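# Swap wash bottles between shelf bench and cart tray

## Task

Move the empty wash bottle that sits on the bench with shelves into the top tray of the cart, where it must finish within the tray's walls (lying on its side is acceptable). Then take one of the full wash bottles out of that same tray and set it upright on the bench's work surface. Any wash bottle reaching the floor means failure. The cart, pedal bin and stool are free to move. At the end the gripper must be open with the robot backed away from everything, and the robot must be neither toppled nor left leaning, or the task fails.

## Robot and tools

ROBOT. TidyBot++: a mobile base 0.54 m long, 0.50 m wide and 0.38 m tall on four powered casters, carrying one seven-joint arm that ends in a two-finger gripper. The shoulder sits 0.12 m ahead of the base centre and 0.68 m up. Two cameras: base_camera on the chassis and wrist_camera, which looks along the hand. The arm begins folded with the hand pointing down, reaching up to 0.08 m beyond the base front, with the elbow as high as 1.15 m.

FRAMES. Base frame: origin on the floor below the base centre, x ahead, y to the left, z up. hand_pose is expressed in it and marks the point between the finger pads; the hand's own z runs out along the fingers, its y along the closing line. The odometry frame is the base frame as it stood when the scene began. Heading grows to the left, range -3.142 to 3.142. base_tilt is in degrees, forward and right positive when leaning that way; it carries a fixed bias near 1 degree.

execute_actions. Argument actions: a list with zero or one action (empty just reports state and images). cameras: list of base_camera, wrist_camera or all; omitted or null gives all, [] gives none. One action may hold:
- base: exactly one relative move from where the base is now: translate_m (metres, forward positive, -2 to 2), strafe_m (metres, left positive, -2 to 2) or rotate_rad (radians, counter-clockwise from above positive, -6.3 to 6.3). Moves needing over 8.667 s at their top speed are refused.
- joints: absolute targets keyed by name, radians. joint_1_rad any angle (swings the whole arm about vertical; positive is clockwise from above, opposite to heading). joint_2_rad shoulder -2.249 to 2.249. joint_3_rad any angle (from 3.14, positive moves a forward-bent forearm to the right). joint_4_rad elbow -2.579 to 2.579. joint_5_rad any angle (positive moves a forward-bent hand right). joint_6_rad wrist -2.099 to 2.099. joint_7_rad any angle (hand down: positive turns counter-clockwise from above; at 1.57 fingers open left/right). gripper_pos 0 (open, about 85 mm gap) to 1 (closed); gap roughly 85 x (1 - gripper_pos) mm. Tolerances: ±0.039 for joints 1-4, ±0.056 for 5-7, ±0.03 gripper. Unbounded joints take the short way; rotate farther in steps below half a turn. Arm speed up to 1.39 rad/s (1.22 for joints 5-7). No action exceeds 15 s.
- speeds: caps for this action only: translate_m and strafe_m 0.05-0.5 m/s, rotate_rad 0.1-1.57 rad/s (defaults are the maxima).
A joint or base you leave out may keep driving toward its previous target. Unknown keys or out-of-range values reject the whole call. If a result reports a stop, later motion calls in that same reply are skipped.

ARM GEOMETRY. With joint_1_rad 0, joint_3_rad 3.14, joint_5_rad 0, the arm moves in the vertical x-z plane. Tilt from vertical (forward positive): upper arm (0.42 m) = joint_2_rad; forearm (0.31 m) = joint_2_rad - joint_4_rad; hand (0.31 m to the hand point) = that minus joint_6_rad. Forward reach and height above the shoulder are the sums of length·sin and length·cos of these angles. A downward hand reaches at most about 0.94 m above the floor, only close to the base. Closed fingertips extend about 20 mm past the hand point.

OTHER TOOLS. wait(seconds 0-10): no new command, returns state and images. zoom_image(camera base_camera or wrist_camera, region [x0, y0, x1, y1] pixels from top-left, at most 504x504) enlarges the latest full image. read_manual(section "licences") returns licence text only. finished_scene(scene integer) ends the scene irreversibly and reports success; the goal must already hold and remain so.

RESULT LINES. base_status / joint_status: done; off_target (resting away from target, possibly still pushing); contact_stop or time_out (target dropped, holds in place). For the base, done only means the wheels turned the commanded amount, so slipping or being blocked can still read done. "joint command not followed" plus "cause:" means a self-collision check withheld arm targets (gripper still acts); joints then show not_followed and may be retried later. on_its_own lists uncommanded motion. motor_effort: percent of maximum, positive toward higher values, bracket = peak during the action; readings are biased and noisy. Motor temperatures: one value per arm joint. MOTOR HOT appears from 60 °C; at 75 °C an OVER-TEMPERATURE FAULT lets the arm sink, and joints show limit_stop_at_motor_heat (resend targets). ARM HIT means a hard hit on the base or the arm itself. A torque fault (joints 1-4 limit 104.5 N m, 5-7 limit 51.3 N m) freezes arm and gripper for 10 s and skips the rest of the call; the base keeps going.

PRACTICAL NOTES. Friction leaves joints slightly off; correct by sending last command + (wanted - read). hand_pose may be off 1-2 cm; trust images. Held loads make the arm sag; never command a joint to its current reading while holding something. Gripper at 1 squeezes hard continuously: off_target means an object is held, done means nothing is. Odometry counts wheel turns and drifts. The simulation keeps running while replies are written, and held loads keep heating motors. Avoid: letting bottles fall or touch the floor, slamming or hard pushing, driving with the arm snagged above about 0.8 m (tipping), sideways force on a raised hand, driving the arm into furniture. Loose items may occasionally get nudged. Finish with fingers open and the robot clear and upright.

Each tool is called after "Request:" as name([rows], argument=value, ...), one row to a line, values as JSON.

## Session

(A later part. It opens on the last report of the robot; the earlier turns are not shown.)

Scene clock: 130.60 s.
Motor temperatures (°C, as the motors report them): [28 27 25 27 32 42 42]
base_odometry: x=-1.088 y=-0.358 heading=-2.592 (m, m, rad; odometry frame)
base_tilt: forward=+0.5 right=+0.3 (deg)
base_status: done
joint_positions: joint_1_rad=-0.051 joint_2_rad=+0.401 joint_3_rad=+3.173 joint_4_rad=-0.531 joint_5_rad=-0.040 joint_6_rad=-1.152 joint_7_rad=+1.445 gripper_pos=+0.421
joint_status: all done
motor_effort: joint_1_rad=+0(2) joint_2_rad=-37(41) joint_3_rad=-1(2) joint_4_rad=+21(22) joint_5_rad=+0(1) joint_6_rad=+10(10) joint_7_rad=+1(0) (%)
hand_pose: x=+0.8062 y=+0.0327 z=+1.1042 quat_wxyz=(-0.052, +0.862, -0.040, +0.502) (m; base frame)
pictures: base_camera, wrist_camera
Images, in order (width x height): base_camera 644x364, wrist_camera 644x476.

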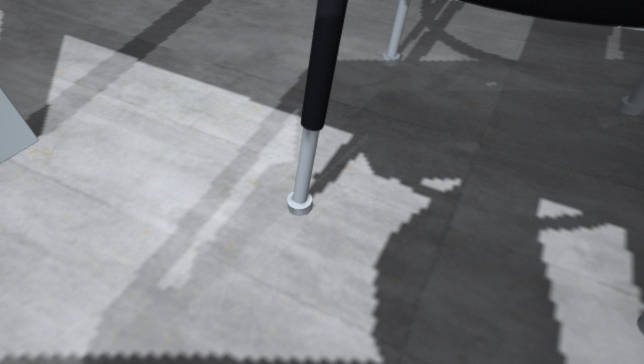

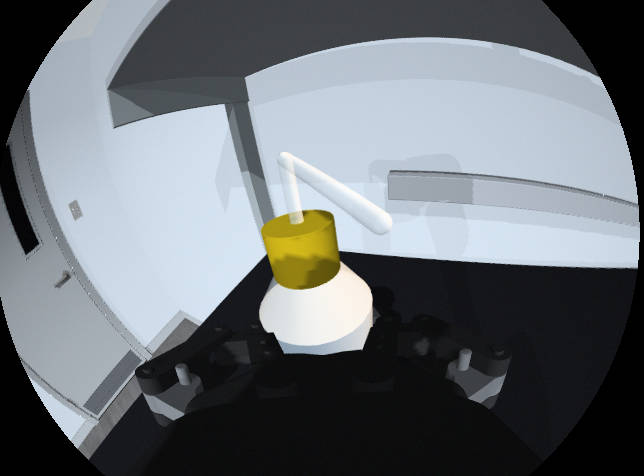

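Request:
execute_actions([
  {"joints":{"joint_2_rad":0.45,"joint_6_rad":-1.11}},
], cameras=["wrist_camera"])

Request:
execute_actions([
  {"joints":{"joint_2_rad":0.50,"joint_6_rad":-1.06}},
], cameras=["wrist_camera"])

Scene clock: 131.83 s.
Motor temperatures (°C, as the motors report them): [28 27 25 27 32 42 42]
base_odometry: x=-1.088 y=-0.358 heading=-2.592 (m, m, rad; odometry frame)
base_tilt: forward=+0.4 right=+0.4 (deg)
base_status: not commanded
joint_positions: joint_1_rad=-0.051 joint_2_rad=+0.463 joint_3_rad=+3.173 joint_4_rad=-0.525 joint_5_rad=-0.040 joint_6_rad=-1.152 joint_7_rad=+1.445 gripper_pos=+0.421
joint_status: all done
motor_effort: joint_1_rad=+0(0) joint_2_rad=-40(41) joint_3_rad=-1(1) joint_4_rad=+21(21) joint_5_rad=+0(1) joint_6_rad=+9(10) joint_7_rad=+0(0) (%)
hand_pose: x=+0.8311 y=+0.0340 z=+1.0633 quat_wxyz=(-0.049, +0.876, -0.041, +0.478) (m; base frame)
pictures: wrist_camera
Images, in order (width x height): wrist_camera 644x476.

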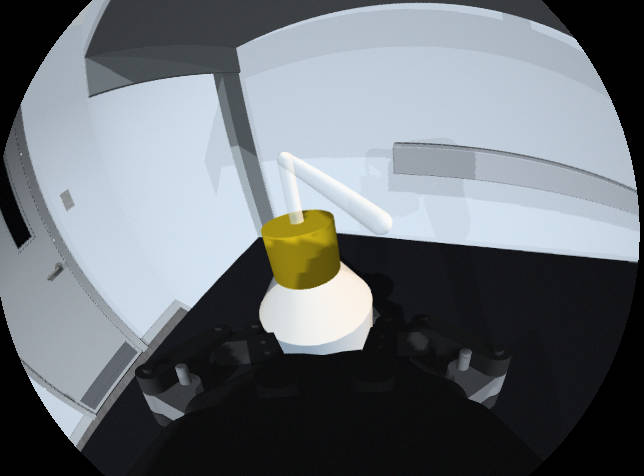

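Scene clock: 132.77 s.
Motor temperatures (°C, as the motors report them): [28 27 25 27 32 42 42]
base_odometry: x=-1.088 y=-0.358 heading=-2.592 (m, m, rad; odometry frame)
base_tilt: forward=+0.5 right=+0.3 (deg)
base_status: not commanded
joint_positions: joint_1_rad=-0.051 joint_2_rad=+0.510 joint_3_rad=+3.173 joint_4_rad=-0.525 joint_5_rad=-0.040 joint_6_rad=-1.116 joint_7_rad=+1.445 gripper_pos=+0.421
joint_status: joint_6_rad off_target (ended at -1.116, target -1.060); the others done
motor_effort: joint_1_rad=+0(1) joint_2_rad=-42(43) joint_3_rad=-1(1) joint_4_rad=+21(22) joint_5_rad=+0(0) joint_6_rad=+10(9) joint_7_rad=+0(0) (%)
hand_pose: x=+0.8545 y=+0.0350 z=+1.0389 quat_wxyz=(-0.049, +0.879, -0.041, +0.473) (m; base frame)
pictures: wrist_camera
Images, in order (width x height): wrist_camera 644x476.

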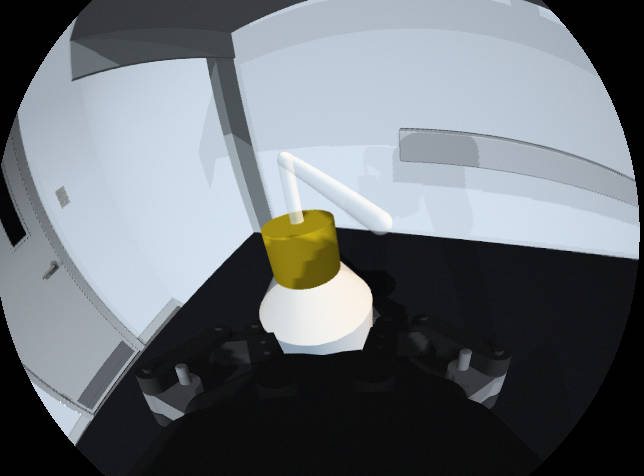

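Request:
execute_actions([
  {"joints":{"joint_2_rad":0.54,"joint_6_rad":-0.98}},
], cameras=["wrist_camera"])

Scene clock: 133.67 s.
Motor temperatures (°C, as the motors report them): [28 27 25 27 32 42 42]
base_odometry: x=-1.087 y=-0.358 heading=-2.592 (m, m, rad; odometry frame)
base_tilt: forward=+0.5 right=+0.4 (deg)
base_status: not commanded
joint_positions: joint_1_rad=-0.051 joint_2_rad=+0.513 joint_3_rad=+3.173 joint_4_rad=-0.524 joint_5_rad=-0.040 joint_6_rad=-1.033 joint_7_rad=+1.445 gripper_pos=+0.421
joint_status: all done
motor_effort: joint_1_rad=+1(1) joint_2_rad=-36(41) joint_3_rad=-1(1) joint_4_rad=+21(22) joint_5_rad=+0(0) joint_6_rad=+10(10) joint_7_rad=+0(0) (%)
hand_pose: x=+0.8690 y=+0.0352 z=+1.0594 quat_wxyz=(-0.051, +0.859, -0.040, +0.508) (m; base frame)
pictures: wrist_camera
Images, in order (width x height): wrist_camera 644x476.

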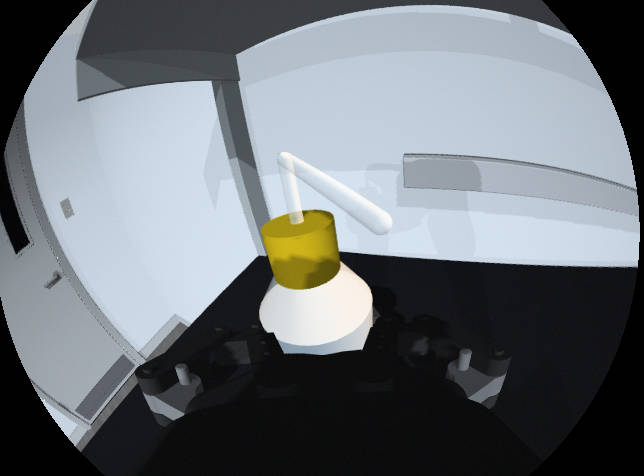

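Request:
execute_actions([
  {"joints":{"joint_2_rad":0.58}},
], cameras=[])

Request:
execute_actions([
  {"joints":{"joint_2_rad":0.61,"joint_6_rad":-0.95}},
], cameras=["wrist_camera"])

Scene clock: 134.50 s.
Motor temperatures (°C, as the motors report them): [28 27 25 27 32 42 42]
base_odometry: x=-1.087 y=-0.358 heading=-2.592 (m, m, rad; odometry frame)
base_tilt: forward=+0.5 right=+0.3 (deg)
base_status: not commanded
joint_positions: joint_1_rad=-0.051 joint_2_rad=+0.515 joint_3_rad=+3.173 joint_4_rad=-0.524 joint_5_rad=-0.040 joint_6_rad=-1.033 joint_7_rad=+1.445 gripper_pos=+0.421
joint_status: joint_2_rad off_target (ended at +0.515, target +0.580)
motor_effort: joint_1_rad=+1(2) joint_2_rad=-30(36) joint_3_rad=-1(1) joint_4_rad=+21(21) joint_5_rad=+0(0) joint_6_rad=+10(10) joint_7_rad=+0(0) (%)
hand_pose: x=+0.8696 y=+0.0353 z=+1.0581 quat_wxyz=(-0.051, +0.859, -0.040, +0.507) (m; base frame)
pictures: none
No camera images: the call's "cameras" was empty. Leave "cameras" out to get every camera's image.

Scene clock: 135.20 s.
Motor temperatures (°C, as the motors report them): [28 27 25 27 32 42 42]
base_odometry: x=-1.087 y=-0.358 heading=-2.592 (m, m, rad; odometry frame)
base_tilt: forward=+0.4 right=+0.4 (deg)
base_status: not commanded
joint_positions: joint_1_rad=-0.051 joint_2_rad=+0.516 joint_3_rad=+3.173 joint_4_rad=-0.524 joint_5_rad=-0.040 joint_6_rad=-1.008 joint_7_rad=+1.445 gripper_pos=+0.421
joint_status: joint_2_rad off_target (ended at +0.516, target +0.610); joint_6_rad off_target (ended at -1.008, target -0.950)
motor_effort: joint_1_rad=+2(2) joint_2_rad=-24(29) joint_3_rad=-1(2) joint_4_rad=+21(22) joint_5_rad=+1(0) joint_6_rad=+10(11) joint_7_rad=+0(0) (%)
hand_pose: x=+0.8739 y=+0.0353 z=+1.0634 quat_wxyz=(-0.052, +0.853, -0.040, +0.517) (m; base frame)
pictures: wrist_camera
Images, in order (width x height): wrist_camera 644x476.

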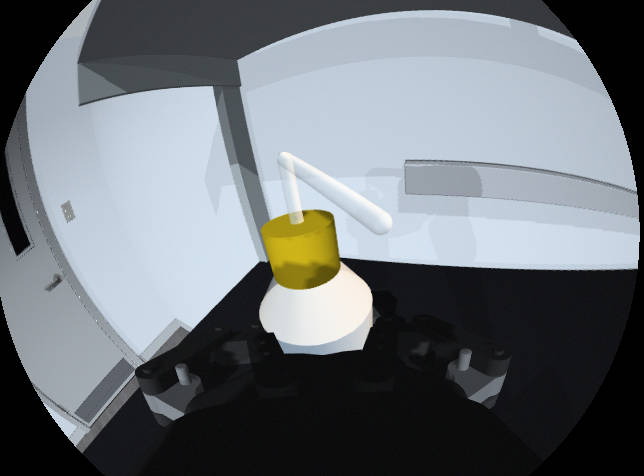

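Request:
execute_actions([
  {"joints":{"joint_2_rad":0.54,"joint_6_rad":-1.0,"gripper_pos":0.25}},
])

Scene clock: 137.93 s.
Motor temperatures (°C, as the motors report them): [28 27 25 27 32 42 42]
base_odometry: x=-1.087 y=-0.358 heading=-2.592 (m, m, rad; odometry frame)
base_tilt: forward=+0.5 right=+0.3 (deg)
base_status: not commanded
joint_positions: joint_1_rad=-0.051 joint_2_rad=+0.515 joint_3_rad=+3.173 joint_4_rad=-0.514 joint_5_rad=-0.040 joint_6_rad=-1.008 joint_7_rad=+1.444 gripper_pos=+0.250
joint_status: all done
motor_effort: joint_1_rad=+3(3) joint_2_rad=-31(34) joint_3_rad=+0(1) joint_4_rad=+19(23) joint_5_rad=+1(2) joint_6_rad=+8(12) joint_7_rad=+0(0) (%)
hand_pose: x=+0.8731 y=+0.0356 z=+1.0699 quat_wxyz=(-0.053, +0.850, -0.040, +0.522) (m; base frame)
pictures: base_camera, wrist_camera
Images, in order (width x height): base_camera 644x364, wrist_camera 644x476.

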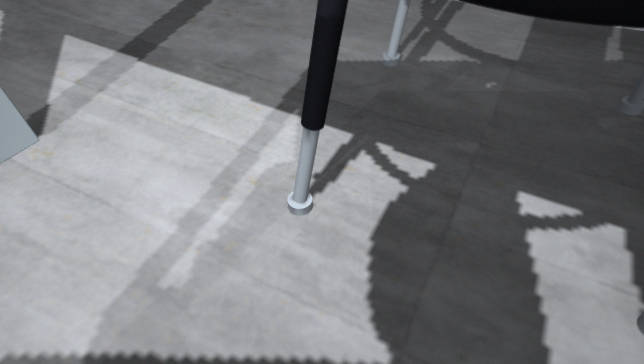

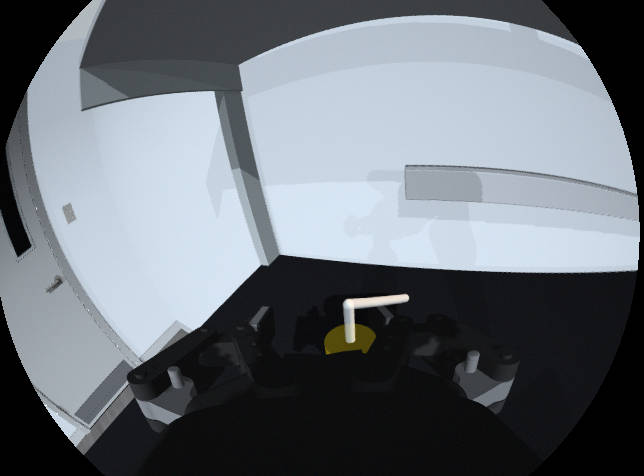

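Request:
execute_actions([
  {"joints":{"joint_2_rad":0.3,"gripper_pos":0}},
], cameras=["wrist_camera"])

Request:
execute_actions([
  {"base":{"translate_m":-0.6},"joints":{"joint_6_rad":-0.7}},
], cameras=["wrist_camera"])

Scene clock: 139.80 s.
Motor temperatures (°C, as the motors report them): [28 28 25 27 32 42 42]
base_odometry: x=-1.087 y=-0.358 heading=-2.592 (m, m, rad; odometry frame)
base_tilt: forward=+0.4 right=+0.4 (deg)
base_status: not commanded
joint_positions: joint_1_rad=-0.051 joint_2_rad=+0.292 joint_3_rad=+3.173 joint_4_rad=-0.501 joint_5_rad=-0.040 joint_6_rad=-1.008 joint_7_rad=+1.444 gripper_pos=+0.000
joint_status: all done
motor_effort: joint_1_rad=+0(2) joint_2_rad=-28(45) joint_3_rad=-1(1) joint_4_rad=+16(20) joint_5_rad=+0(0) joint_6_rad=+8(9) joint_7_rad=+0(0) (%)
hand_pose: x=+0.7666 y=+0.0303 z=+1.2346 quat_wxyz=(-0.062, +0.783, -0.036, +0.618) (m; base frame)
pictures: wrist_camera
Images, in order (width x height): wrist_camera 644x476.

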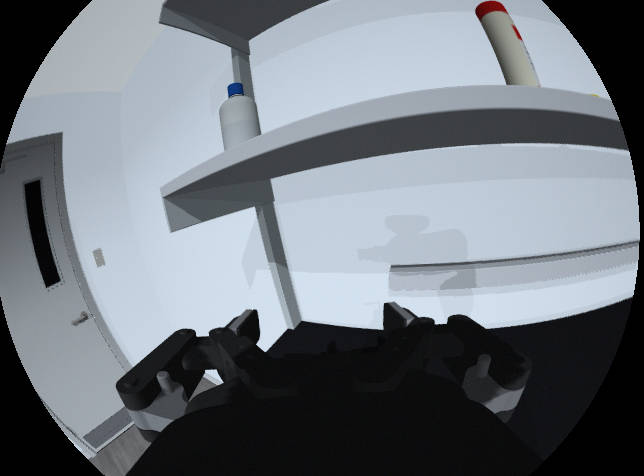

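Scene clock: 142.53 s.
Motor temperatures (°C, as the motors report them): [28 28 25 27 32 42 42]
base_odometry: x=-0.576 y=-0.044 heading=-2.592 (m, m, rad; odometry frame)
base_tilt: forward=+0.4 right=+0.3 (deg)
base_status: done
joint_positions: joint_1_rad=-0.052 joint_2_rad=+0.294 joint_3_rad=+3.173 joint_4_rad=-0.500 joint_5_rad=-0.040 joint_6_rad=-0.722 joint_7_rad=+1.444 gripper_pos=+0.000
joint_status: all done
motor_effort: joint_1_rad=+0(5) joint_2_rad=-28(34) joint_3_rad=+0(2) joint_4_rad=+16(18) joint_5_rad=+1(2) joint_6_rad=+8(9) joint_7_rad=+0(0) (%)
hand_pose: x=+0.7757 y=+0.0294 z=+1.3218 quat_wxyz=(-0.070, +0.687, -0.033, +0.723) (m; base frame)
pictures: wrist_camera
Images, in order (width x height): wrist_camera 644x476.

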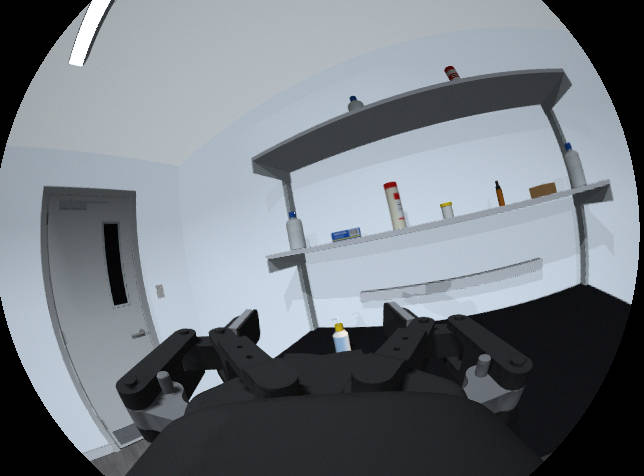

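Standing.

Request:
finished_scene(scene=1)

The scene is finished: the task was done.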